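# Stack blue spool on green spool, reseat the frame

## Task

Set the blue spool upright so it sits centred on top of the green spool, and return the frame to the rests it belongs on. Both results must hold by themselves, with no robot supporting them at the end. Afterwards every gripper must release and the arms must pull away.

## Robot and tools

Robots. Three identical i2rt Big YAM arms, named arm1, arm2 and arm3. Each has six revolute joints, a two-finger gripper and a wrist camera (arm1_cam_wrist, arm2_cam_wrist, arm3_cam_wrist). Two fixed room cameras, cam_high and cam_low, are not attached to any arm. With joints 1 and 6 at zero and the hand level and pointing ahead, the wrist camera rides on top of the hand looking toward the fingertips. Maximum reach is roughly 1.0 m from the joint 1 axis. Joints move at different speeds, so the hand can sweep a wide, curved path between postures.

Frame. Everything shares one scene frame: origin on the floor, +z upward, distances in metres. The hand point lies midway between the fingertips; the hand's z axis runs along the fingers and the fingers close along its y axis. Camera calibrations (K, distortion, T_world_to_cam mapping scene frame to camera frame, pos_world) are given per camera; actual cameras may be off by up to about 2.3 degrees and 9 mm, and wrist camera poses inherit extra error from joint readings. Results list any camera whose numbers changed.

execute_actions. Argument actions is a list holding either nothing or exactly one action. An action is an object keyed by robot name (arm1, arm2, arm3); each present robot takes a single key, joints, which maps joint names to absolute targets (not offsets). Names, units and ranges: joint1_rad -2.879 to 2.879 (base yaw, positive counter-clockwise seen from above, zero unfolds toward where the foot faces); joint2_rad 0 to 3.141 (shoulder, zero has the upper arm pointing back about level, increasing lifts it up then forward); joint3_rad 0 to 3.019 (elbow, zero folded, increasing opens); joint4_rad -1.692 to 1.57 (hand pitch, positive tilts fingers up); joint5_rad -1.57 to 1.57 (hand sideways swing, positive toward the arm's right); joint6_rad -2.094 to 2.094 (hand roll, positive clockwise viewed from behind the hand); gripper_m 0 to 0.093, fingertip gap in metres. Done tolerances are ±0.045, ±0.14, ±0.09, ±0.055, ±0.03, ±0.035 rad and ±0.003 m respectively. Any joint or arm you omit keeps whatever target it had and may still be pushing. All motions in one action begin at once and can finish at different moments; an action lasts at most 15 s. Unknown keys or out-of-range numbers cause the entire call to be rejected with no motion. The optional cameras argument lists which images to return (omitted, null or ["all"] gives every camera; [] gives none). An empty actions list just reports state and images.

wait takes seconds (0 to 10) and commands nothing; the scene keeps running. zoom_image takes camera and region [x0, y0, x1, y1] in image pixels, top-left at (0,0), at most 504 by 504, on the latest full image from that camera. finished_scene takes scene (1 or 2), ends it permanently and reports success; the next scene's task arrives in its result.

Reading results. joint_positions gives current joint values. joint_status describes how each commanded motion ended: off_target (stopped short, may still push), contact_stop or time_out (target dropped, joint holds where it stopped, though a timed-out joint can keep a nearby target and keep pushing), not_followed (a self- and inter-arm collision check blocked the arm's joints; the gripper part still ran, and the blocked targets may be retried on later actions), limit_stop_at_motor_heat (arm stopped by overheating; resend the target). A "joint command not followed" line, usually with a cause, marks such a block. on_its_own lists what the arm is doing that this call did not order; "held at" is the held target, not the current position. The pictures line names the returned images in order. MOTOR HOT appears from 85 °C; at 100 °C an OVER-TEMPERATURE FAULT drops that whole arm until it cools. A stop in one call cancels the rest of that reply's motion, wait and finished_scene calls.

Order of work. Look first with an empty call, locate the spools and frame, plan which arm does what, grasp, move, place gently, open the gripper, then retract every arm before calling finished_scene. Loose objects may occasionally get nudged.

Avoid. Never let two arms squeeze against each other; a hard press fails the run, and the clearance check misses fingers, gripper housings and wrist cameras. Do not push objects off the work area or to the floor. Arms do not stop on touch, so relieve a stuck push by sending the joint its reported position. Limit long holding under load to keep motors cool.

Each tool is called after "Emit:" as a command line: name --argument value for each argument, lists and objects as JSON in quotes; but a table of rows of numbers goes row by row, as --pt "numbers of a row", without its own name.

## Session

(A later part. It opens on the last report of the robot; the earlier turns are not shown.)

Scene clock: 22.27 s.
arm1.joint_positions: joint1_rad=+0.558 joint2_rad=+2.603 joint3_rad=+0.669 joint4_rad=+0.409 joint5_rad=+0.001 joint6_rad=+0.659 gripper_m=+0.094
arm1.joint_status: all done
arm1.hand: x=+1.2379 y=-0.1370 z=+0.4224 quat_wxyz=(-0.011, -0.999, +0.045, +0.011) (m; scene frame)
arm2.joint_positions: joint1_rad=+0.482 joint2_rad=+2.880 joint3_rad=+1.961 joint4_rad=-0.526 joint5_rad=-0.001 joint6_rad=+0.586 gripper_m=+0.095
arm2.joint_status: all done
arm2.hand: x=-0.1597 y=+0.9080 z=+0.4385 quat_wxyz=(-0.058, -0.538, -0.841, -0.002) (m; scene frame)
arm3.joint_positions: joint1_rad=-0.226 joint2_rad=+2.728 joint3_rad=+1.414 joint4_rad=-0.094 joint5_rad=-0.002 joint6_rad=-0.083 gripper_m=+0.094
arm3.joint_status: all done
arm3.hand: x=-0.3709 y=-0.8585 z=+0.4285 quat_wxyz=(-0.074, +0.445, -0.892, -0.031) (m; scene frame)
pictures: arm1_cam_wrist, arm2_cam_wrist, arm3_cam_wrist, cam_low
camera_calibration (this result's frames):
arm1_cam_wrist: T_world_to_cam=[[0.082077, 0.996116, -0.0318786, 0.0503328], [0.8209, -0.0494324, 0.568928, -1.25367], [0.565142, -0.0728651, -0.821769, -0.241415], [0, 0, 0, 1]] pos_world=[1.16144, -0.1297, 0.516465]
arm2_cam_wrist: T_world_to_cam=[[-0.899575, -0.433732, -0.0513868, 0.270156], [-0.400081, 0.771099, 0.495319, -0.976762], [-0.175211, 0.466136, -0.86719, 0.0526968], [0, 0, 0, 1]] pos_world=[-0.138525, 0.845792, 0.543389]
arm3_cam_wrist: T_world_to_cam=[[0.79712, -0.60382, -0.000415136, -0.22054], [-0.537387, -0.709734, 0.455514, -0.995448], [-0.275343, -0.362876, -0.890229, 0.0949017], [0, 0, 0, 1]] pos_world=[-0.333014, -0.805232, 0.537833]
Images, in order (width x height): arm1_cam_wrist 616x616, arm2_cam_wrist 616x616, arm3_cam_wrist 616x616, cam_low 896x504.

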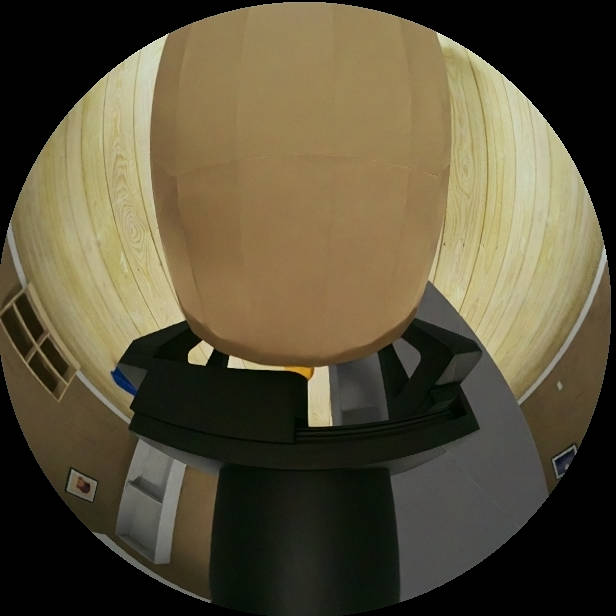

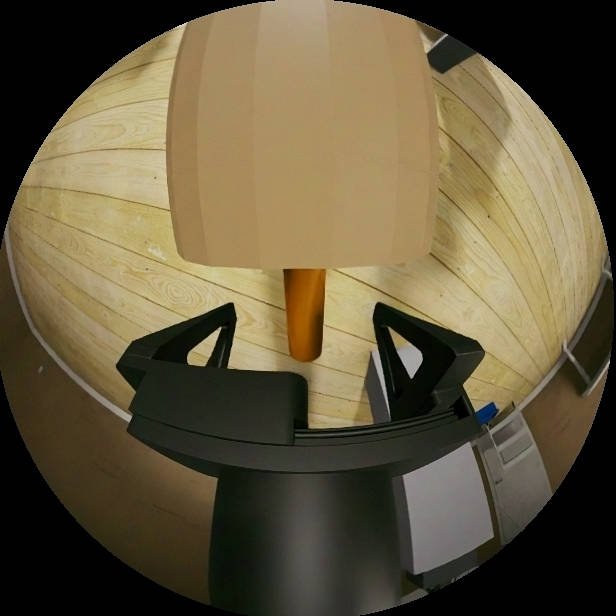

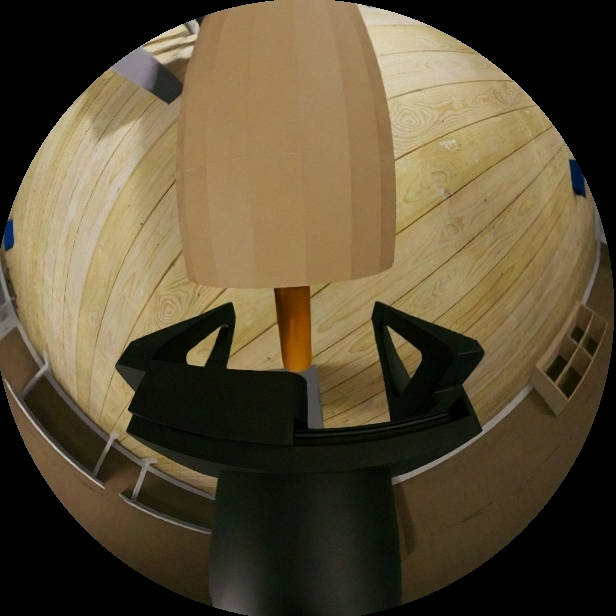

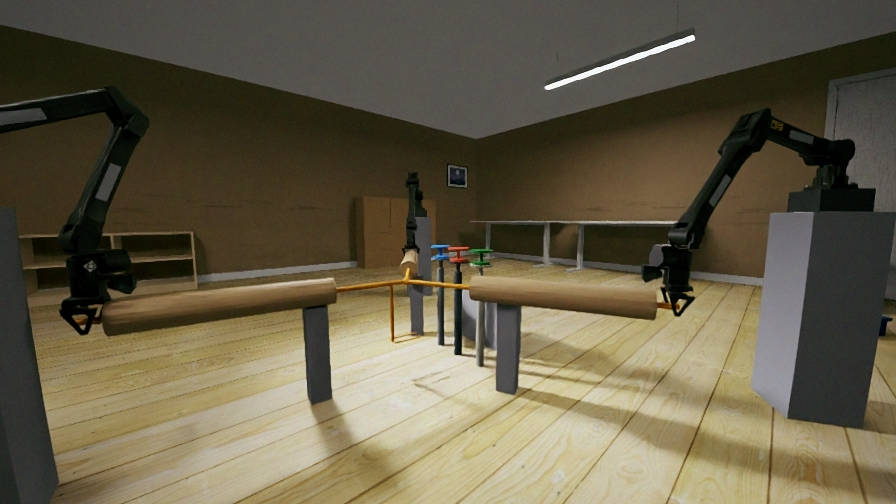

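Emit:
execute_actions --actions '[{"arm2":{"joints":{"joint2_rad":2.94,"joint3_rad":2.03,"joint4_rad":-0.515}},"arm3":{"joints":{"joint2_rad":2.8,"joint3_rad":1.46,"joint4_rad":-0.07}}}]' --cameras '[]'

Emit:
execute_actions --actions '[{"arm1":{"joints":{"gripper_m":0}},"arm2":{"joints":{"gripper_m":0}},"arm3":{"joints":{"gripper_m":0}}}]' --cameras '["arm1_cam_wrist","arm2_cam_wrist","arm3_cam_wrist"]'

Scene clock: 24.27 s.
arm1.joint_positions: joint1_rad=+0.558 joint2_rad=+2.603 joint3_rad=+0.669 joint4_rad=+0.409 joint5_rad=+0.001 joint6_rad=+0.659 gripper_m=+0.094
arm1.joint_status: not commanded
arm1.hand: x=+1.2379 y=-0.1370 z=+0.4224 quat_wxyz=(-0.011, -0.999, +0.045, +0.011) (m; scene frame)
arm2.joint_positions: joint1_rad=+0.482 joint2_rad=+2.930 joint3_rad=+2.001 joint4_rad=-0.522 joint5_rad=+0.000 joint6_rad=+0.586 gripper_m=+0.095
arm2.joint_status: all done
arm2.hand: x=-0.1627 y=+0.9097 z=+0.4169 quat_wxyz=(-0.055, -0.538, -0.841, -0.002) (m; scene frame)
arm3.joint_positions: joint1_rad=-0.226 joint2_rad=+2.768 joint3_rad=+1.445 joint4_rad=-0.086 joint5_rad=-0.002 joint6_rad=-0.083 gripper_m=+0.094
arm3.joint_status: all done
arm3.hand: x=-0.3709 y=-0.8586 z=+0.4127 quat_wxyz=(-0.074, +0.445, -0.892, -0.031) (m; scene frame)
pictures: none
No camera images: the call's "cameras" was empty. Leave "cameras" out to get every camera's image.

Scene clock: 25.00 s.
arm1.joint_positions: joint1_rad=+0.558 joint2_rad=+2.603 joint3_rad=+0.669 joint4_rad=+0.411 joint5_rad=+0.000 joint6_rad=+0.660 gripper_m=+0.018
arm1.joint_status: gripper_m off_target (ended at +0.018, target +0.000)
arm1.hand: x=+1.2378 y=-0.1374 z=+0.4224 quat_wxyz=(-0.012, -0.999, +0.046, +0.012) (m; scene frame)
arm2.joint_positions: joint1_rad=+0.482 joint2_rad=+2.930 joint3_rad=+2.001 joint4_rad=-0.522 joint5_rad=+0.000 joint6_rad=+0.586 gripper_m=+0.016
arm2.joint_status: gripper_m off_target (ended at +0.016, target +0.000)
arm2.hand: x=-0.1627 y=+0.9096 z=+0.4169 quat_wxyz=(-0.055, -0.538, -0.841, -0.001) (m; scene frame)
arm3.joint_positions: joint1_rad=-0.223 joint2_rad=+2.768 joint3_rad=+1.445 joint4_rad=-0.086 joint5_rad=-0.003 joint6_rad=-0.115 gripper_m=+0.017
arm3.joint_status: gripper_m off_target (ended at +0.017, target +0.000)
arm3.hand: x=-0.3721 y=-0.8577 z=+0.4125 quat_wxyz=(-0.074, +0.460, -0.884, -0.030) (m; scene frame)
pictures: arm1_cam_wrist, arm2_cam_wrist, arm3_cam_wrist
camera_calibration (this result's frames):
arm1_cam_wrist: T_world_to_cam=[[0.0827818, 0.995986, -0.0340323, 0.0507884], [0.82112, -0.0488168, 0.568664, -1.25363], [0.56472, -0.0750196, -0.821866, -0.241068], [0, 0, 0, 1]] pos_world=[1.16131, -0.129868, 0.516496]
arm2_cam_wrist: T_world_to_cam=[[-0.900102, -0.433143, -0.0469498, 0.264486], [-0.396885, 0.770726, 0.498461, -0.968911], [-0.179719, 0.467299, -0.86564, 0.0302793], [0, 0, 0, 1]] pos_world=[-0.14104, 0.847176, 0.521593]
arm3_cam_wrist: T_world_to_cam=[[0.817023, -0.576595, 0.00348166, -0.189968], [-0.514424, -0.726175, 0.456112, -0.994072], [-0.260463, -0.374445, -0.889916, 0.0761537], [0, 0, 0, 1]] pos_world=[-0.336331, -0.802888, 0.52184]
Images, in order (width x height): arm1_cam_wrist 616x616, arm2_cam_wrist 616x616, arm3_cam_wrist 616x616.

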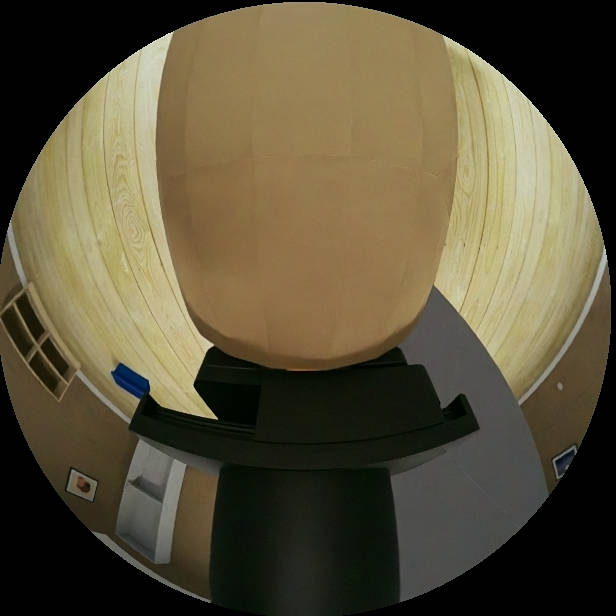

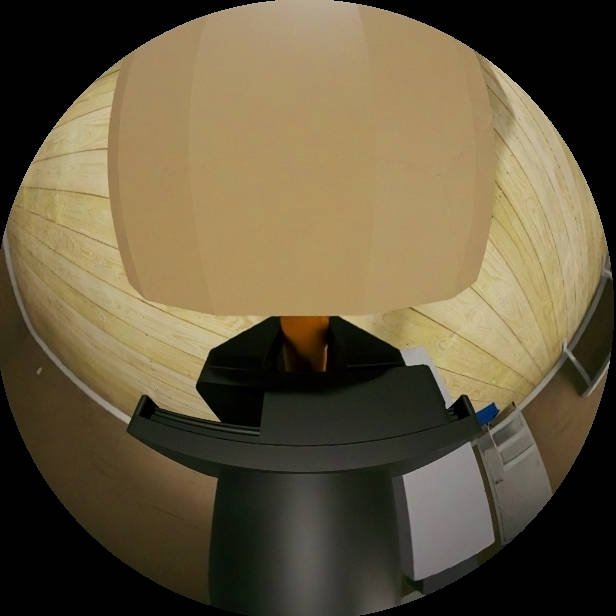

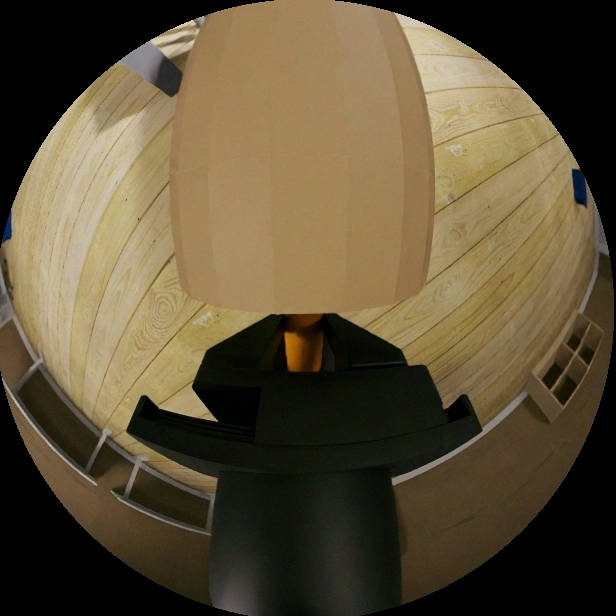

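Emit:
execute_actions --actions '[{"arm1":{"joints":{"joint2_rad":2.094,"joint3_rad":0.46,"joint4_rad":0.134}},"arm2":{"joints":{"joint2_rad":2.641,"joint3_rad":1.818,"joint4_rad":-0.577}},"arm3":{"joints":{"joint2_rad":2.409,"joint3_rad":1.23,"joint4_rad":-0.221}}}]' --cameras '["cam_low"]'

Emit:
execute_actions --actions '[{"arm1":{"joints":{"joint2_rad":1.534,"joint3_rad":0.42,"joint4_rad":-0.386}},"arm2":{"joints":{"joint2_rad":2.394,"joint3_rad":1.73,"joint4_rad":-0.736}},"arm3":{"joints":{"joint2_rad":2.107,"joint3_rad":1.15,"joint4_rad":-0.443}}}]' --cameras '[]'

Emit:
execute_actions --actions '[{"arm1":{"joints":{"joint2_rad":1.14,"joint3_rad":0.562,"joint4_rad":-0.922}},"arm2":{"joints":{"joint2_rad":2.204,"joint3_rad":1.762,"joint4_rad":-0.958}},"arm3":{"joints":{"joint2_rad":1.857,"joint3_rad":1.188,"joint4_rad":-0.731}}}]' --cameras '["cam_low","cam_high"]'

Emit:
zoom_image --camera "cam_low" --region '[370, 180, 510, 290]'

Scene clock: 29.90 s.
arm1.joint_positions: joint1_rad=+0.565 joint2_rad=+2.122 joint3_rad=+0.464 joint4_rad=+0.143 joint5_rad=-0.017 joint6_rad=+0.668 gripper_m=+0.018
arm1.joint_status: all done
arm1.hand: x=+1.2381 y=-0.1418 z=+0.5501 quat_wxyz=(-0.021, -0.999, +0.047, +0.010) (m; scene frame)
arm2.joint_positions: joint1_rad=+0.488 joint2_rad=+2.677 joint3_rad=+1.801 joint4_rad=-0.575 joint5_rad=+0.019 joint6_rad=+0.598 gripper_m=+0.016
arm2.joint_status: all done
arm2.hand: x=-0.1607 y=+0.9093 z=+0.5255 quat_wxyz=(-0.056, -0.541, -0.839, +0.007) (m; scene frame)
arm3.joint_positions: joint1_rad=-0.218 joint2_rad=+2.435 joint3_rad=+1.235 joint4_rad=-0.212 joint5_rad=+0.005 joint6_rad=-0.114 gripper_m=+0.017
arm3.joint_status: all done
arm3.hand: x=-0.3738 y=-0.8574 z=+0.5463 quat_wxyz=(-0.075, +0.462, -0.883, -0.026) (m; scene frame)
pictures: cam_low
Images, in order (width x height): cam_low 896x504.

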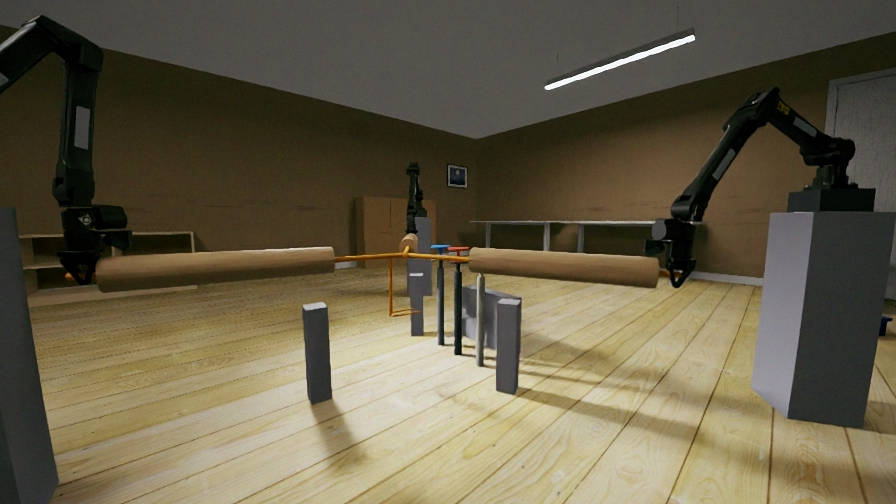

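Scene clock: 31.07 s.
arm1.joint_positions: joint1_rad=+0.578 joint2_rad=+1.558 joint3_rad=+0.414 joint4_rad=-0.372 joint5_rad=-0.028 joint6_rad=+0.681 gripper_m=+0.018
arm1.joint_status: all done
arm1.hand: x=+1.2405 y=-0.1455 z=+0.6756 quat_wxyz=(-0.026, -0.999, +0.046, +0.006) (m; scene frame)
arm2.joint_positions: joint1_rad=+0.493 joint2_rad=+2.419 joint3_rad=+1.698 joint4_rad=-0.738 joint5_rad=+0.027 joint6_rad=+0.611 gripper_m=+0.016
arm2.joint_status: all done
arm2.hand: x=-0.1584 y=+0.9102 z=+0.6571 quat_wxyz=(-0.052, -0.544, -0.837, +0.011) (m; scene frame)
arm3.joint_positions: joint1_rad=-0.219 joint2_rad=+2.131 joint3_rad=+1.152 joint4_rad=-0.435 joint5_rad=+0.008 joint6_rad=-0.113 gripper_m=+0.017
arm3.joint_status: all done
arm3.hand: x=-0.3723 y=-0.8571 z=+0.6759 quat_wxyz=(-0.074, +0.461, -0.884, -0.025) (m; scene frame)
pictures: none
No camera images: the call's "cameras" was empty. Leave "cameras" out to get every camera's image.

Scene clock: 32.23 s.
arm1.joint_positions: joint1_rad=+0.585 joint2_rad=+1.153 joint3_rad=+0.525 joint4_rad=-0.877 joint5_rad=-0.029 joint6_rad=+0.689 gripper_m=+0.018
arm1.joint_status: all done
arm1.hand: x=+1.2405 y=-0.1469 z=+0.7931 quat_wxyz=(-0.029, -0.998, +0.047, +0.010) (m; scene frame)
arm2.joint_positions: joint1_rad=+0.491 joint2_rad=+2.202 joint3_rad=+1.698 joint4_rad=-0.964 joint5_rad=+0.029 joint6_rad=+0.608 gripper_m=+0.016
arm2.joint_status: all done
arm2.hand: x=-0.1629 y=+0.9107 z=+0.7904 quat_wxyz=(-0.047, -0.544, -0.838, +0.013) (m; scene frame)
arm3.joint_positions: joint1_rad=-0.221 joint2_rad=+1.865 joint3_rad=+1.171 joint4_rad=-0.704 joint5_rad=+0.010 joint6_rad=-0.115 gripper_m=+0.017
arm3.joint_status: all done
arm3.hand: x=-0.3711 y=-0.8582 z=+0.8068 quat_wxyz=(-0.081, +0.461, -0.883, -0.026) (m; scene frame)
pictures: cam_high, cam_low
Images, in order (width x height): cam_high 896x504, cam_low 896x504.

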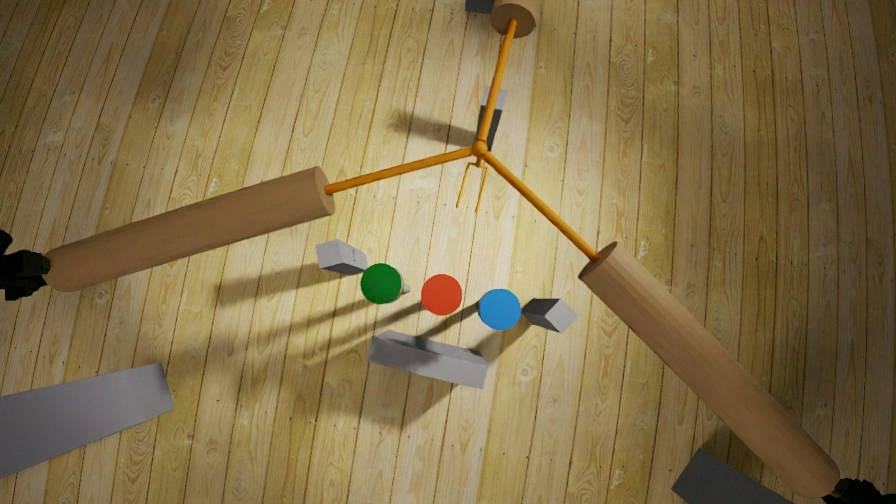

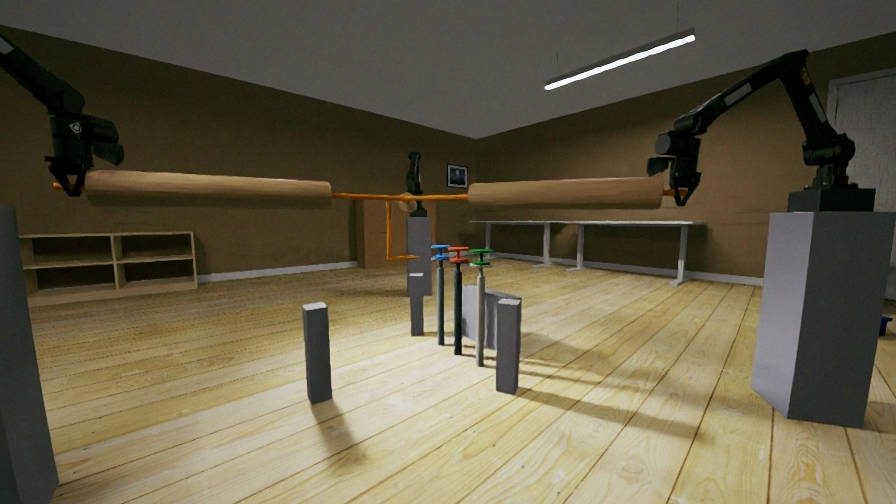

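Region (370, 180, 510, 290) of cam_low's 896x504 image, scaled by 3.600, with more detail than that image has; it fills the top 396 rows of this view, and the rest is white.

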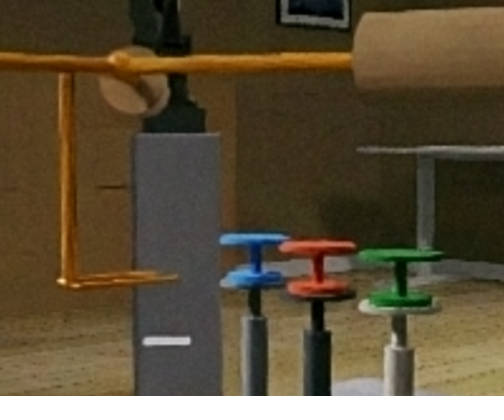

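Emit:
execute_actions --actions '[{"arm1":{"joints":{"joint1_rad":0.596,"joint6_rad":0.7,"joint2_rad":1.458,"joint3_rad":0.87,"joint4_rad":-0.892}},"arm2":{"joints":{"joint1_rad":0.321,"joint6_rad":0.43,"joint2_rad":2.123,"joint3_rad":1.64,"joint4_rad":-0.895}},"arm3":{"joints":{"joint1_rad":-0.175,"joint6_rad":-0.067,"joint2_rad":1.664,"joint3_rad":0.846,"joint4_rad":-0.582}}}]' --cameras '[]'

Emit:
execute_actions --actions '[{"arm1":{"joints":{"joint1_rad":0.6,"joint6_rad":0.7,"joint2_rad":1.715,"joint3_rad":1.19,"joint4_rad":-0.953}},"arm2":{"joints":{"joint1_rad":0.147,"joint6_rad":0.255,"joint2_rad":2.092,"joint3_rad":1.585,"joint4_rad":-0.872}},"arm3":{"joints":{"joint1_rad":-0.096,"joint6_rad":0.012,"joint2_rad":1.43,"joint3_rad":0.556,"joint4_rad":-0.526}}}]' --cameras '["cam_low","cam_high"]'

Emit:
zoom_image --camera "cam_low" --region '[370, 180, 510, 290]'

Scene clock: 36.30 s.
arm1.joint_positions: joint1_rad=+0.628 joint2_rad=+1.468 joint3_rad=+0.816 joint4_rad=-0.880 joint5_rad=-0.025 joint6_rad=+0.727 gripper_m=+0.018
arm1.joint_status: all done
arm1.hand: x=+1.1596 y=-0.2196 z=+0.7939 quat_wxyz=(-0.020, -0.999, +0.045, -0.001) (m; scene frame)
arm2.joint_positions: joint1_rad=+0.315 joint2_rad=+2.161 joint3_rad=+1.606 joint4_rad=-0.906 joint5_rad=+0.016 joint6_rad=+0.432 gripper_m=+0.016
arm2.joint_status: all done
arm2.hand: x=-0.2454 y=+0.8318 z=+0.7853 quat_wxyz=(-0.048, -0.544, -0.838, +0.015) (m; scene frame)
arm3.joint_positions: joint1_rad=-0.202 joint2_rad=+1.689 joint3_rad=+0.844 joint4_rad=-0.583 joint5_rad=+0.006 joint6_rad=-0.096 gripper_m=+0.017
arm3.joint_status: all done
arm3.hand: x=-0.4506 y=-0.9347 z=+0.7898 quat_wxyz=(-0.067, +0.462, -0.884, -0.024) (m; scene frame)
pictures: none
No camera images: the call's "cameras" was empty. Leave "cameras" out to get every camera's image.

Scene clock: 37.37 s.
arm1.joint_positions: joint1_rad=+0.630 joint2_rad=+1.735 joint3_rad=+1.136 joint4_rad=-0.930 joint5_rad=-0.015 joint6_rad=+0.732 gripper_m=+0.018
arm1.joint_status: all done
arm1.hand: x=+1.0689 y=-0.2862 z=+0.7874 quat_wxyz=(-0.017, -0.999, +0.046, +0.003) (m; scene frame)
arm2.joint_positions: joint1_rad=+0.131 joint2_rad=+2.129 joint3_rad=+1.552 joint4_rad=-0.881 joint5_rad=+0.004 joint6_rad=+0.249 gripper_m=+0.016
arm2.joint_status: all done
arm2.hand: x=-0.3372 y=+0.7626 z=+0.7870 quat_wxyz=(-0.048, -0.544, -0.838, +0.020) (m; scene frame)
arm3.joint_positions: joint1_rad=-0.120 joint2_rad=+1.450 joint3_rad=+0.544 joint4_rad=-0.527 joint5_rad=+0.010 joint6_rad=-0.013 gripper_m=+0.017
arm3.joint_status: all done
arm3.hand: x=-0.5410 y=-1.0027 z=+0.7910 quat_wxyz=(-0.063, +0.461, -0.885, -0.027) (m; scene frame)
pictures: cam_high, cam_low
Images, in order (width x height): cam_high 896x504, cam_low 896x504.

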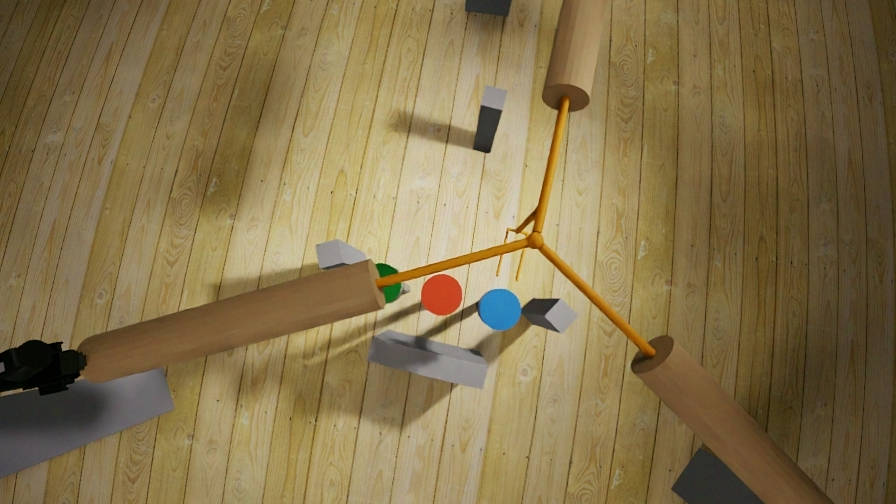

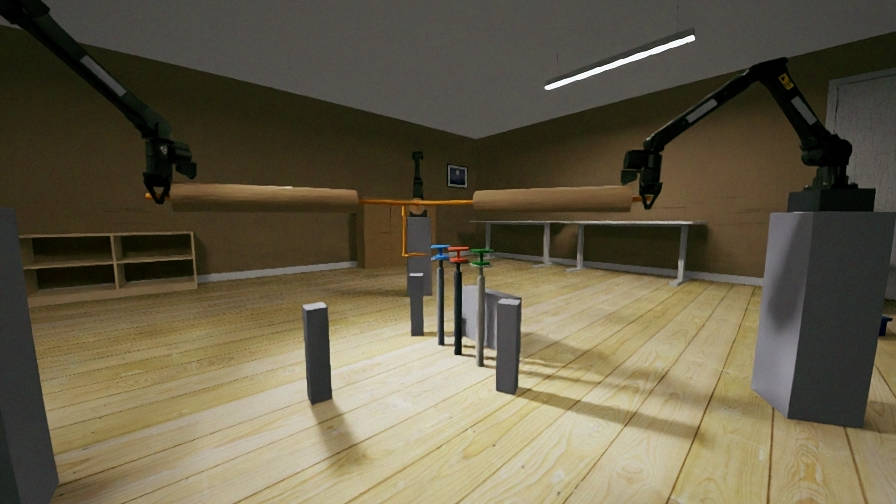

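Region (370, 180, 510, 290) of cam_low's 896x504 image, scaled by 3.600, with more detail than that image has; it fills the top 396 rows of this view, and the rest is white.

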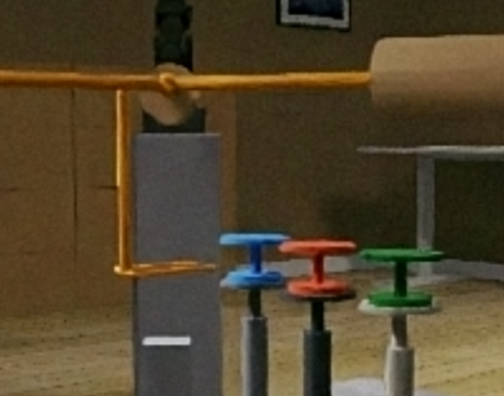

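Emit:
execute_actions --actions '[{"arm1":{"joints":{"joint1_rad":0.525,"joint6_rad":0.63,"joint2_rad":1.805,"joint3_rad":1.346,"joint4_rad":-1.021}},"arm2":{"joints":{"joint1_rad":0.07,"joint6_rad":0.175,"joint2_rad":2.0,"joint3_rad":1.455,"joint4_rad":-0.835}},"arm3":{"joints":{"joint1_rad":0.09,"joint6_rad":0.19,"joint2_rad":1.301,"joint3_rad":0.506,"joint4_rad":-0.605}}}]' --cameras '["cam_low","cam_high"]'

Emit:
zoom_image --camera "cam_low" --region '[370, 180, 510, 290]'

Scene clock: 41.60 s.
arm1.joint_positions: joint1_rad=+0.560 joint2_rad=+1.822 joint3_rad=+1.291 joint4_rad=-0.994 joint5_rad=-0.015 joint6_rad=+0.664 gripper_m=+0.018
arm1.joint_status: all done
arm1.hand: x=+1.0107 y=-0.2839 z=+0.7961 quat_wxyz=(-0.018, -0.999, +0.047, +0.006) (m; scene frame)
arm2.joint_positions: joint1_rad=+0.059 joint2_rad=+2.031 joint3_rad=+1.420 joint4_rad=-0.849 joint5_rad=+0.005 joint6_rad=+0.177 gripper_m=+0.016
arm2.joint_status: all done
arm2.hand: x=-0.3943 y=+0.7662 z=+0.8006 quat_wxyz=(-0.045, -0.544, -0.838, +0.023) (m; scene frame)
arm3.joint_positions: joint1_rad=+0.063 joint2_rad=+1.328 joint3_rad=+0.493 joint4_rad=-0.597 joint5_rad=+0.020 joint6_rad=+0.170 gripper_m=+0.017
arm3.joint_status: all done
arm3.hand: x=-0.5994 y=-0.9976 z=+0.8084 quat_wxyz=(-0.061, +0.461, -0.885, -0.034) (m; scene frame)
pictures: cam_high, cam_low
Images, in order (width x height): cam_high 896x504, cam_low 896x504.

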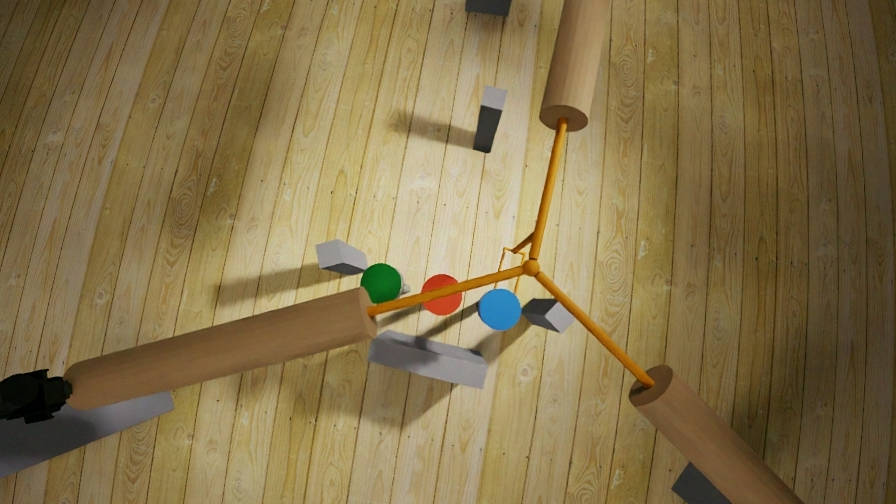

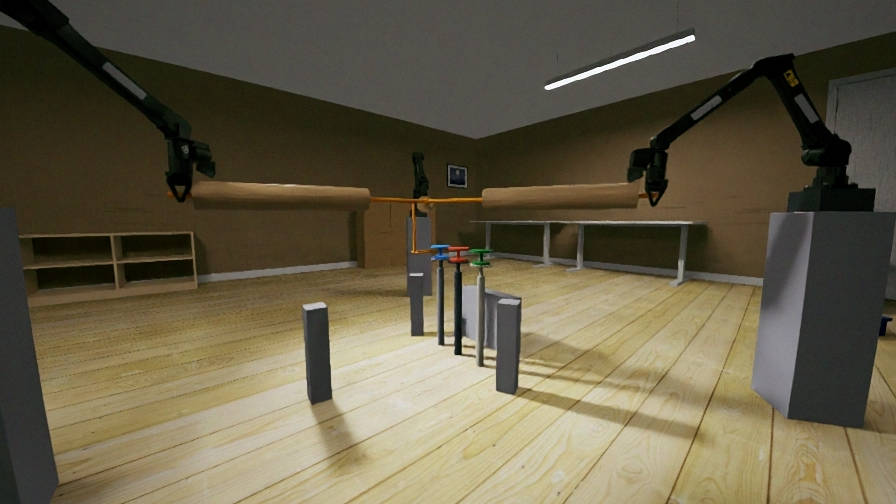

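Region (370, 180, 510, 290) of cam_low's 896x504 image, scaled by 3.600, with more detail than that image has; it fills the top 396 rows of this view, and the rest is white.

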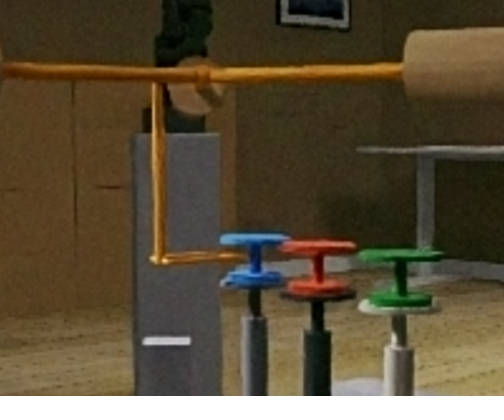

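Emit:
execute_actions --actions '[{"arm1":{"joints":{"joint1_rad":0.47,"joint6_rad":0.6}},"arm2":{"joints":{"joint1_rad":0.1,"joint6_rad":0.2,"joint2_rad":1.96,"joint3_rad":1.42}},"arm3":{"joints":{"joint1_rad":0.11,"joint6_rad":0.2,"joint2_rad":1.34,"joint3_rad":0.55}}}]' --cameras '["cam_high"]'

Emit:
zoom_image --camera "cam_high" --region '[440, 220, 580, 340]'

Scene clock: 45.23 s.
arm1.joint_positions: joint1_rad=+0.533 joint2_rad=+1.822 joint3_rad=+1.291 joint4_rad=-1.004 joint5_rad=-0.019 joint6_rad=+0.636 gripper_m=+0.018
arm1.joint_status: joint1_rad time_out (moved -0.027 of -0.090); joint6_rad time_out (moved -0.028 of -0.064)
arm1.on_its_own: joint1_rad reads +0.533 and still pushes toward +0.470 since a time_out; joint6_rad reads +0.636 and still pushes toward +0.600 since a time_out
arm1.hand: x=+1.0057 y=-0.2712 z=+0.7959 quat_wxyz=(-0.016, -0.999, +0.046, +0.002) (m; scene frame)
arm2.joint_positions: joint1_rad=+0.061 joint2_rad=+1.999 joint3_rad=+1.384 joint4_rad=-0.848 joint5_rad=+0.011 joint6_rad=+0.180 gripper_m=+0.016
arm2.joint_status: all done
arm2.hand: x=-0.4008 y=+0.7758 z=+0.8066 quat_wxyz=(-0.043, -0.544, -0.837, +0.025) (m; scene frame)
arm3.joint_positions: joint1_rad=+0.084 joint2_rad=+1.335 joint3_rad=+0.508 joint4_rad=-0.597 joint5_rad=+0.018 joint6_rad=+0.188 gripper_m=+0.017
arm3.joint_status: all done
arm3.hand: x=-0.6024 y=-0.9885 z=+0.8109 quat_wxyz=(-0.062, +0.462, -0.884, -0.039) (m; scene frame)
pictures: cam_high
Images, in order (width x height): cam_high 896x504.

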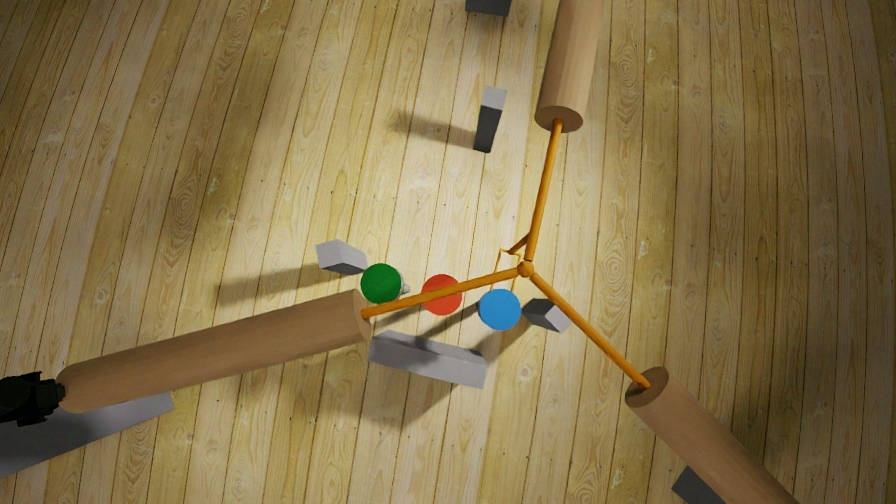

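Region (440, 220, 580, 340) of cam_high's 896x504 image, scaled by 3.600, with more detail than that image has; it fills the top 432 rows of this view, and the rest is white.

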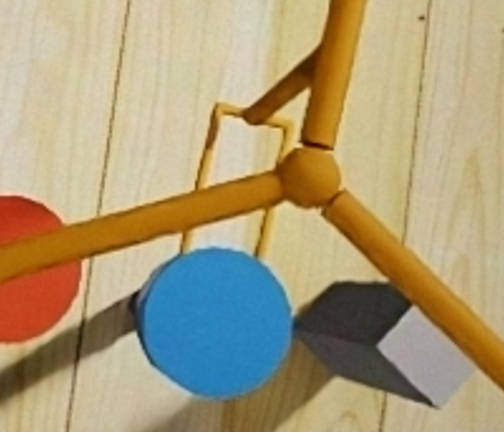

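Emit:
execute_actions --actions '[{"arm1":{"joints":{"joint1_rad":0.42,"joint6_rad":0.54,"joint2_rad":1.94,"joint3_rad":1.572,"joint4_rad":-1.099}},"arm2":{"joints":{"joint1_rad":-0.03,"joint6_rad":0.07,"joint2_rad":1.88,"joint3_rad":1.27,"joint4_rad":-0.772}},"arm3":{"joints":{"joint1_rad":0.355,"joint6_rad":0.45,"joint2_rad":1.27,"joint3_rad":0.48,"joint4_rad":-0.612}}}]' --cameras '["cam_high","cam_low"]'

Emit:
zoom_image --camera "cam_high" --region '[430, 240, 570, 360]'

Emit:
zoom_image --camera "cam_low" --region '[370, 180, 510, 290]'

Scene clock: 47.13 s.
arm1.joint_positions: joint1_rad=+0.457 joint2_rad=+1.966 joint3_rad=+1.501 joint4_rad=-1.076 joint5_rad=-0.014 joint6_rad=+0.558 gripper_m=+0.018
arm1.joint_status: all done
arm1.hand: x=+0.9335 y=-0.2626 z=+0.7902 quat_wxyz=(-0.011, -0.999, +0.045, +0.002) (m; scene frame)
arm2.joint_positions: joint1_rad=-0.053 joint2_rad=+1.913 joint3_rad=+1.239 joint4_rad=-0.792 joint5_rad=+0.005 joint6_rad=+0.064 gripper_m=+0.016
arm2.joint_status: all done
arm2.hand: x=-0.4761 y=+0.7802 z=+0.8066 quat_wxyz=(-0.040, -0.543, -0.838, +0.027) (m; scene frame)
arm3.joint_positions: joint1_rad=+0.329 joint2_rad=+1.301 joint3_rad=+0.468 joint4_rad=-0.600 joint5_rad=+0.026 joint6_rad=+0.433 gripper_m=+0.017
arm3.joint_status: all done
arm3.hand: x=-0.6723 y=-0.9836 z=+0.8082 quat_wxyz=(-0.052, +0.462, -0.884, -0.046) (m; scene frame)
pictures: cam_high, cam_low
Images, in order (width x height): cam_high 896x504, cam_low 896x504.

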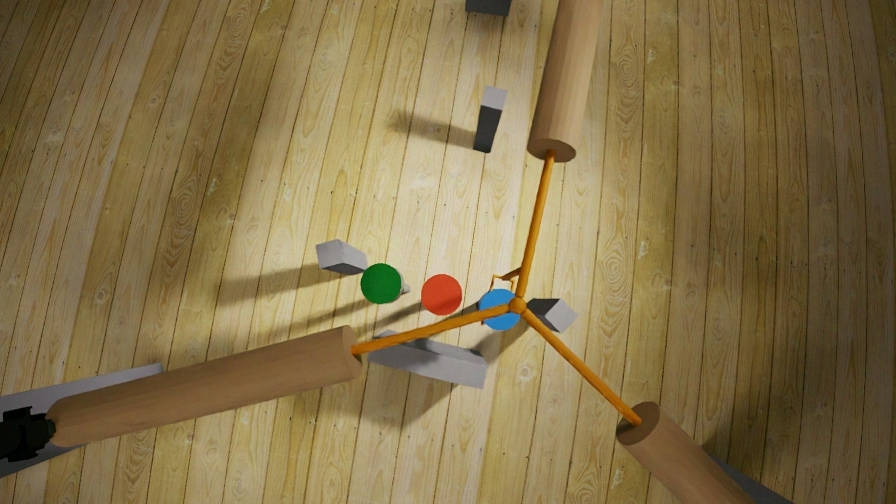

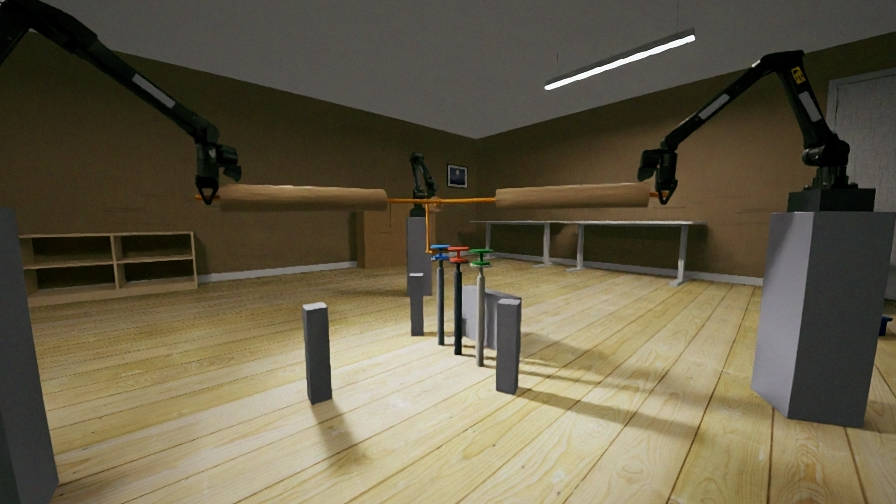

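Region (430, 240, 570, 360) of cam_high's 896x504 image, scaled by 3.600, with more detail than that image has; it fills the top 432 rows of this view, and the rest is white.

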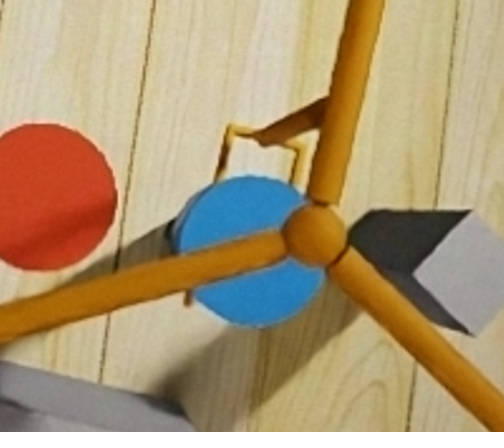

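Region (370, 180, 510, 290) of cam_low's 896x504 image, scaled by 3.600, with more detail than that image has; it fills the top 396 rows of this view, and the rest is white.

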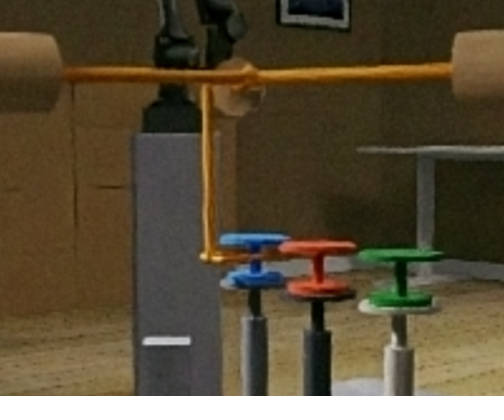

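Emit:
execute_actions --actions '[]' --cameras '["cam_high","cam_low"]'

Scene clock: 50.23 s.
arm1.joint_positions: joint1_rad=+0.457 joint2_rad=+1.966 joint3_rad=+1.501 joint4_rad=-1.076 joint5_rad=-0.014 joint6_rad=+0.558 gripper_m=+0.018
arm1.joint_status: all done
arm1.hand: x=+0.9335 y=-0.2626 z=+0.7902 quat_wxyz=(-0.011, -0.999, +0.045, +0.002) (m; scene frame)
arm2.joint_positions: joint1_rad=-0.053 joint2_rad=+1.913 joint3_rad=+1.239 joint4_rad=-0.792 joint5_rad=+0.005 joint6_rad=+0.064 gripper_m=+0.016
arm2.joint_status: all done
arm2.hand: x=-0.4761 y=+0.7802 z=+0.8066 quat_wxyz=(-0.040, -0.543, -0.838, +0.027) (m; scene frame)
arm3.joint_positions: joint1_rad=+0.329 joint2_rad=+1.301 joint3_rad=+0.468 joint4_rad=-0.600 joint5_rad=+0.026 joint6_rad=+0.433 gripper_m=+0.017
arm3.joint_status: all done
arm3.hand: x=-0.6723 y=-0.9836 z=+0.8082 quat_wxyz=(-0.052, +0.462, -0.884, -0.046) (m; scene frame)
pictures: cam_high, cam_low
Images, in order (width x height): cam_high 896x504, cam_low 896x504.

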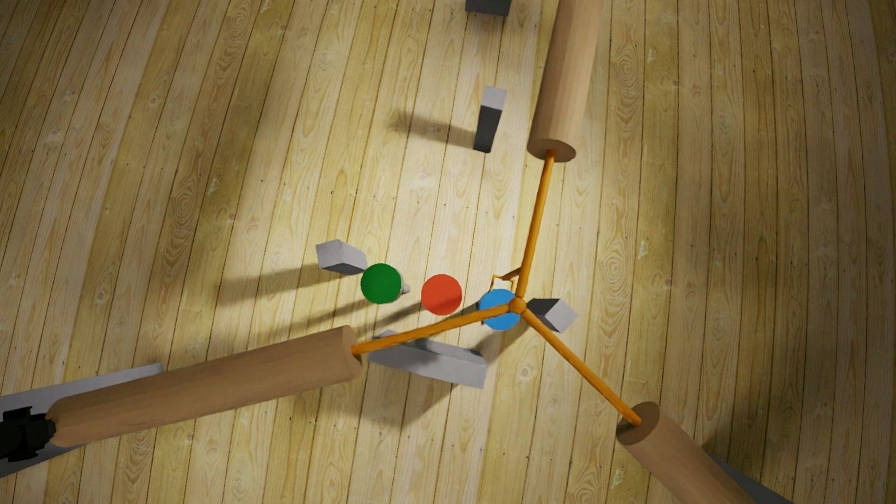

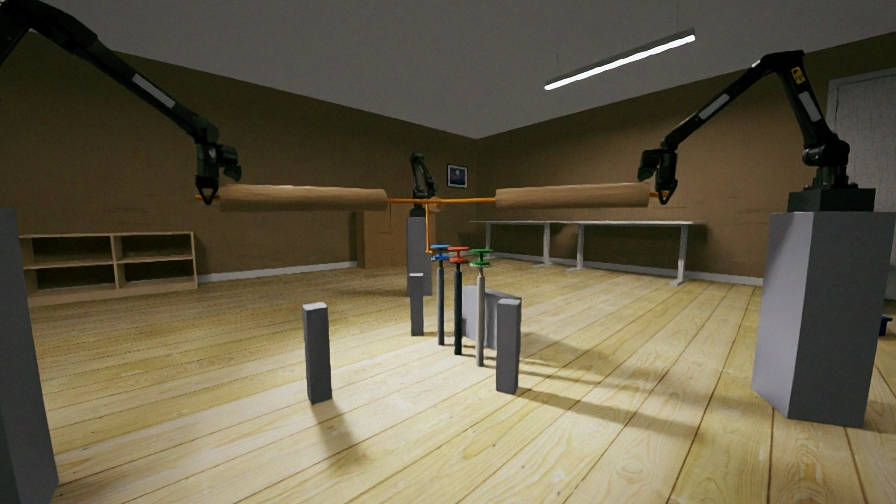

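Emit:
execute_actions --actions '[{"arm1":{"joints":{"joint2_rad":1.894,"joint3_rad":1.68,"joint4_rad":-1.253}},"arm2":{"joints":{"joint2_rad":1.795,"joint3_rad":1.338,"joint4_rad":-0.925}},"arm3":{"joints":{"joint2_rad":1.118,"joint3_rad":0.578,"joint4_rad":-0.862}}}]' --cameras '["cam_low"]'

Emit:
execute_actions --actions '[{"arm1":{"joints":{"joint2_rad":1.872,"joint3_rad":1.838,"joint4_rad":-1.433}},"arm2":{"joints":{"joint2_rad":1.729,"joint3_rad":1.45,"joint4_rad":-1.103}},"arm3":{"joints":{"joint2_rad":1.021,"joint3_rad":0.72,"joint4_rad":-1.101}}}]' --cameras '["cam_low","cam_high"]'

Scene clock: 53.97 s.
arm1.joint_positions: joint1_rad=+0.458 joint2_rad=+1.922 joint3_rad=+1.605 joint4_rad=-1.239 joint5_rad=-0.012 joint6_rad=+0.563 gripper_m=+0.018
arm1.joint_status: all done
arm1.hand: x=+0.9294 y=-0.2645 z=+0.8509 quat_wxyz=(-0.007, -0.999, +0.048, -0.004) (m; scene frame)
arm2.joint_positions: joint1_rad=-0.054 joint2_rad=+1.815 joint3_rad=+1.270 joint4_rad=-0.921 joint5_rad=+0.011 joint6_rad=+0.066 gripper_m=+0.016
arm2.joint_status: all done
arm2.hand: x=-0.4797 y=+0.7833 z=+0.8644 quat_wxyz=(-0.039, -0.545, -0.837, +0.030) (m; scene frame)
arm3.joint_positions: joint1_rad=+0.346 joint2_rad=+1.136 joint3_rad=+0.543 joint4_rad=-0.825 joint5_rad=+0.017 joint6_rad=+0.453 gripper_m=+0.017
arm3.joint_status: all done
arm3.hand: x=-0.6784 y=-0.9816 z=+0.8666 quat_wxyz=(-0.051, +0.461, -0.884, -0.056) (m; scene frame)
pictures: cam_low
Images, in order (width x height): cam_low 896x504.

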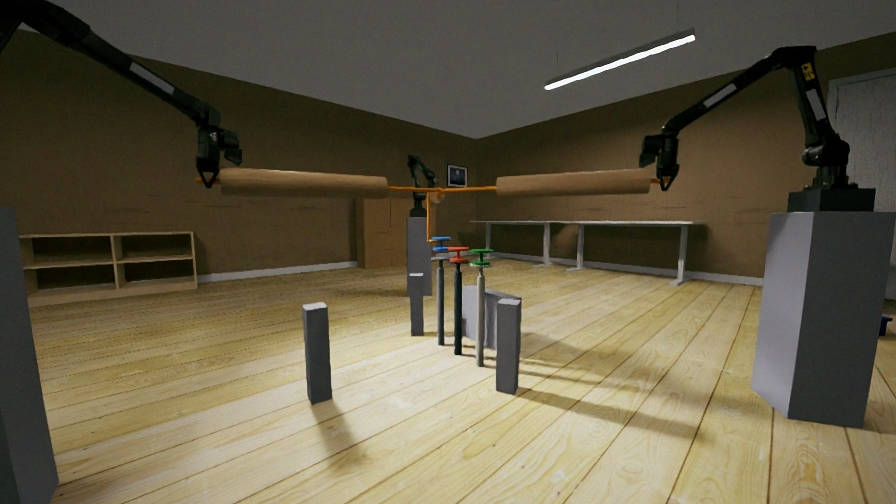

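Scene clock: 55.07 s.
arm1.joint_positions: joint1_rad=+0.473 joint2_rad=+1.892 joint3_rad=+1.756 joint4_rad=-1.428 joint5_rad=-0.010 joint6_rad=+0.579 gripper_m=+0.018
arm1.joint_status: all done
arm1.hand: x=+0.9289 y=-0.2736 z=+0.9241 quat_wxyz=(-0.004, -0.999, +0.048, -0.007) (m; scene frame)
arm2.joint_positions: joint1_rad=-0.058 joint2_rad=+1.741 joint3_rad=+1.372 joint4_rad=-1.098 joint5_rad=+0.006 joint6_rad=+0.066 gripper_m=+0.016
arm2.joint_status: all done
arm2.hand: x=-0.4789 y=+0.7801 z=+0.9349 quat_wxyz=(-0.039, -0.546, -0.836, +0.028) (m; scene frame)
arm3.joint_positions: joint1_rad=+0.353 joint2_rad=+1.032 joint3_rad=+0.662 joint4_rad=-1.070 joint5_rad=+0.010 joint6_rad=+0.462 gripper_m=+0.017
arm3.joint_status: all done
arm3.hand: x=-0.6819 y=-0.9850 z=+0.9291 quat_wxyz=(-0.042, +0.460, -0.885, -0.050) (m; scene frame)
pictures: cam_high, cam_low
Images, in order (width x height): cam_high 896x504, cam_low 896x504.

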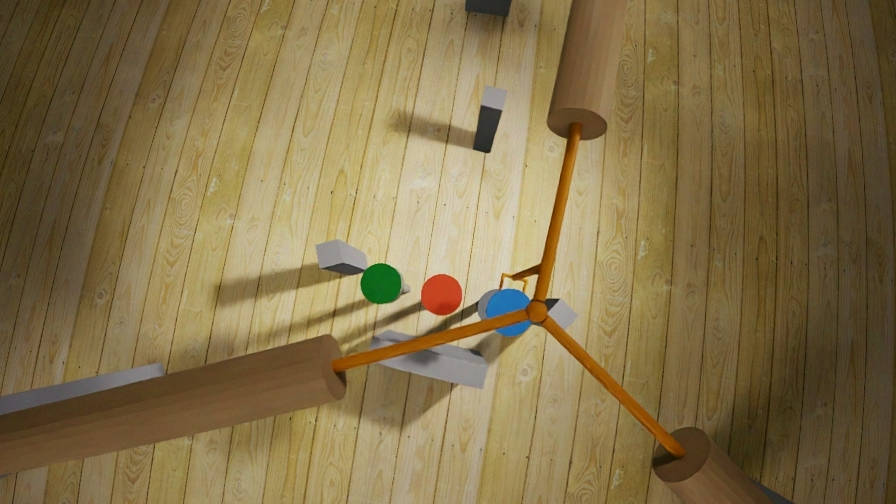

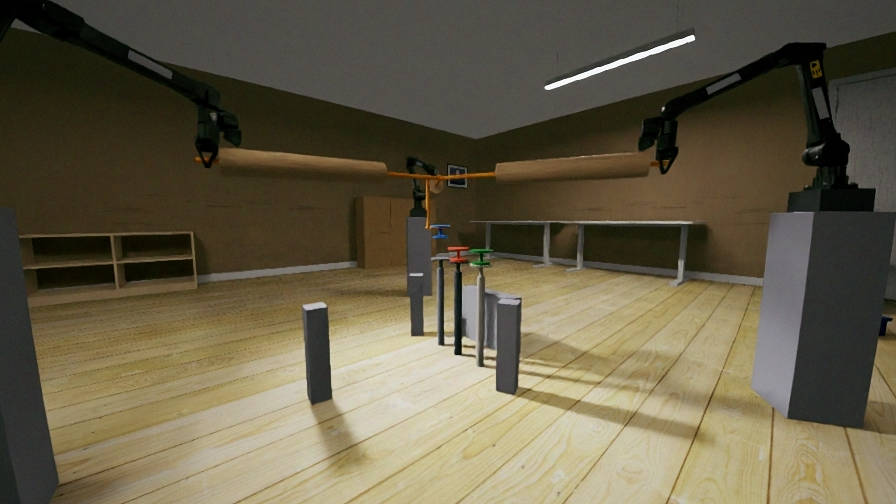

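Emit:
execute_actions --actions '[{"arm1":{"joints":{"joint1_rad":0.243,"joint2_rad":1.739,"joint3_rad":1.65,"joint4_rad":-1.378,"joint6_rad":0.39}},"arm2":{"joints":{"joint1_rad":0.1,"joint2_rad":1.501,"joint3_rad":1.168,"joint4_rad":-1.049,"joint6_rad":0.17}},"arm3":{"joints":{"joint1_rad":0.37,"joint2_rad":1.336,"joint3_rad":0.968,"joint4_rad":-1.034,"joint6_rad":0.46}}}]' --cameras '["cam_high"]'

Emit:
execute_actions --actions '[{"arm1":{"joints":{"joint1_rad":0.03,"joint2_rad":1.667,"joint3_rad":1.556,"joint4_rad":-1.356,"joint6_rad":0.18}},"arm2":{"joints":{"joint1_rad":0.285,"joint2_rad":1.291,"joint3_rad":0.954,"joint4_rad":-1.045,"joint6_rad":0.355}},"arm3":{"joints":{"joint1_rad":0.39,"joint2_rad":1.616,"joint3_rad":1.276,"joint4_rad":-1.062,"joint6_rad":0.48}}}]' --cameras '["cam_high"]'

Emit:
execute_actions --actions '[{"arm1":{"joints":{"joint1_rad":-0.19,"joint2_rad":1.661,"joint3_rad":1.548,"joint4_rad":-1.354,"joint6_rad":-0.045}},"arm2":{"joints":{"joint1_rad":0.565,"joint2_rad":1.119,"joint3_rad":0.814,"joint4_rad":-1.077,"joint6_rad":0.635}},"arm3":{"joints":{"joint1_rad":0.405,"joint2_rad":1.897,"joint3_rad":1.664,"joint4_rad":-1.169,"joint6_rad":0.495}}}]' --cameras '["cam_high","cam_low"]'

Scene clock: 59.70 s.
arm1.joint_positions: joint1_rad=+0.292 joint2_rad=+1.755 joint3_rad=+1.618 joint4_rad=-1.425 joint5_rad=-0.021 joint6_rad=+0.400 gripper_m=+0.018
arm1.joint_status: joint1_rad time_out (moved -0.181 of -0.230); the others done
arm1.on_its_own: joint1_rad reads +0.292 and still pushes toward +0.243 since a time_out
arm1.hand: x=+0.9340 y=-0.1638 z=+0.9458 quat_wxyz=(-0.009, -0.999, +0.049, -0.008) (m; scene frame)
arm2.joint_positions: joint1_rad=+0.060 joint2_rad=+1.506 joint3_rad=+1.127 joint4_rad=-1.091 joint5_rad=+0.010 joint6_rad=+0.168 gripper_m=+0.016
arm2.joint_status: all done
arm2.hand: x=-0.4759 y=+0.8861 z=+0.9525 quat_wxyz=(-0.039, -0.540, -0.840, +0.024) (m; scene frame)
arm3.joint_positions: joint1_rad=+0.372 joint2_rad=+1.333 joint3_rad=+0.918 joint4_rad=-1.030 joint5_rad=+0.005 joint6_rad=+0.477 gripper_m=+0.017
arm3.joint_status: all done
arm3.hand: x=-0.6745 y=-0.8802 z=+0.9371 quat_wxyz=(-0.037, +0.462, -0.884, -0.050) (m; scene frame)
pictures: cam_high
Images, in order (width x height): cam_high 896x504.

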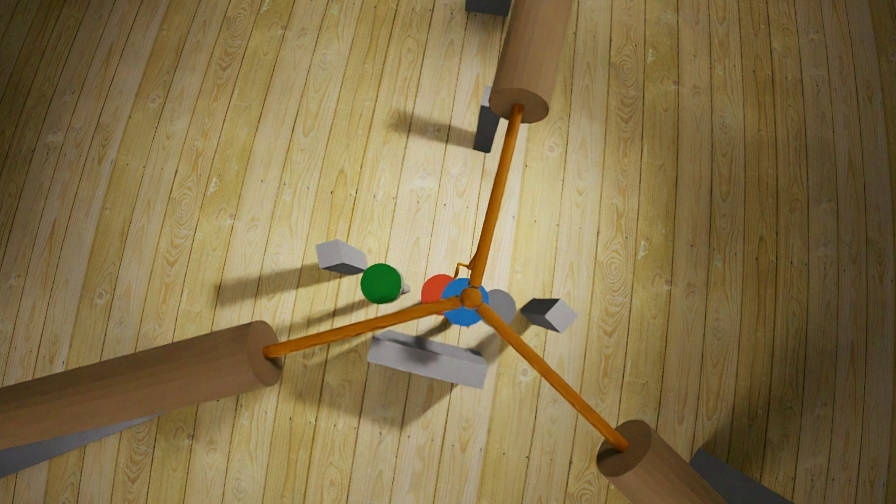

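not run: a stop came earlier in this reply.

not run: a stop came earlier in this reply.


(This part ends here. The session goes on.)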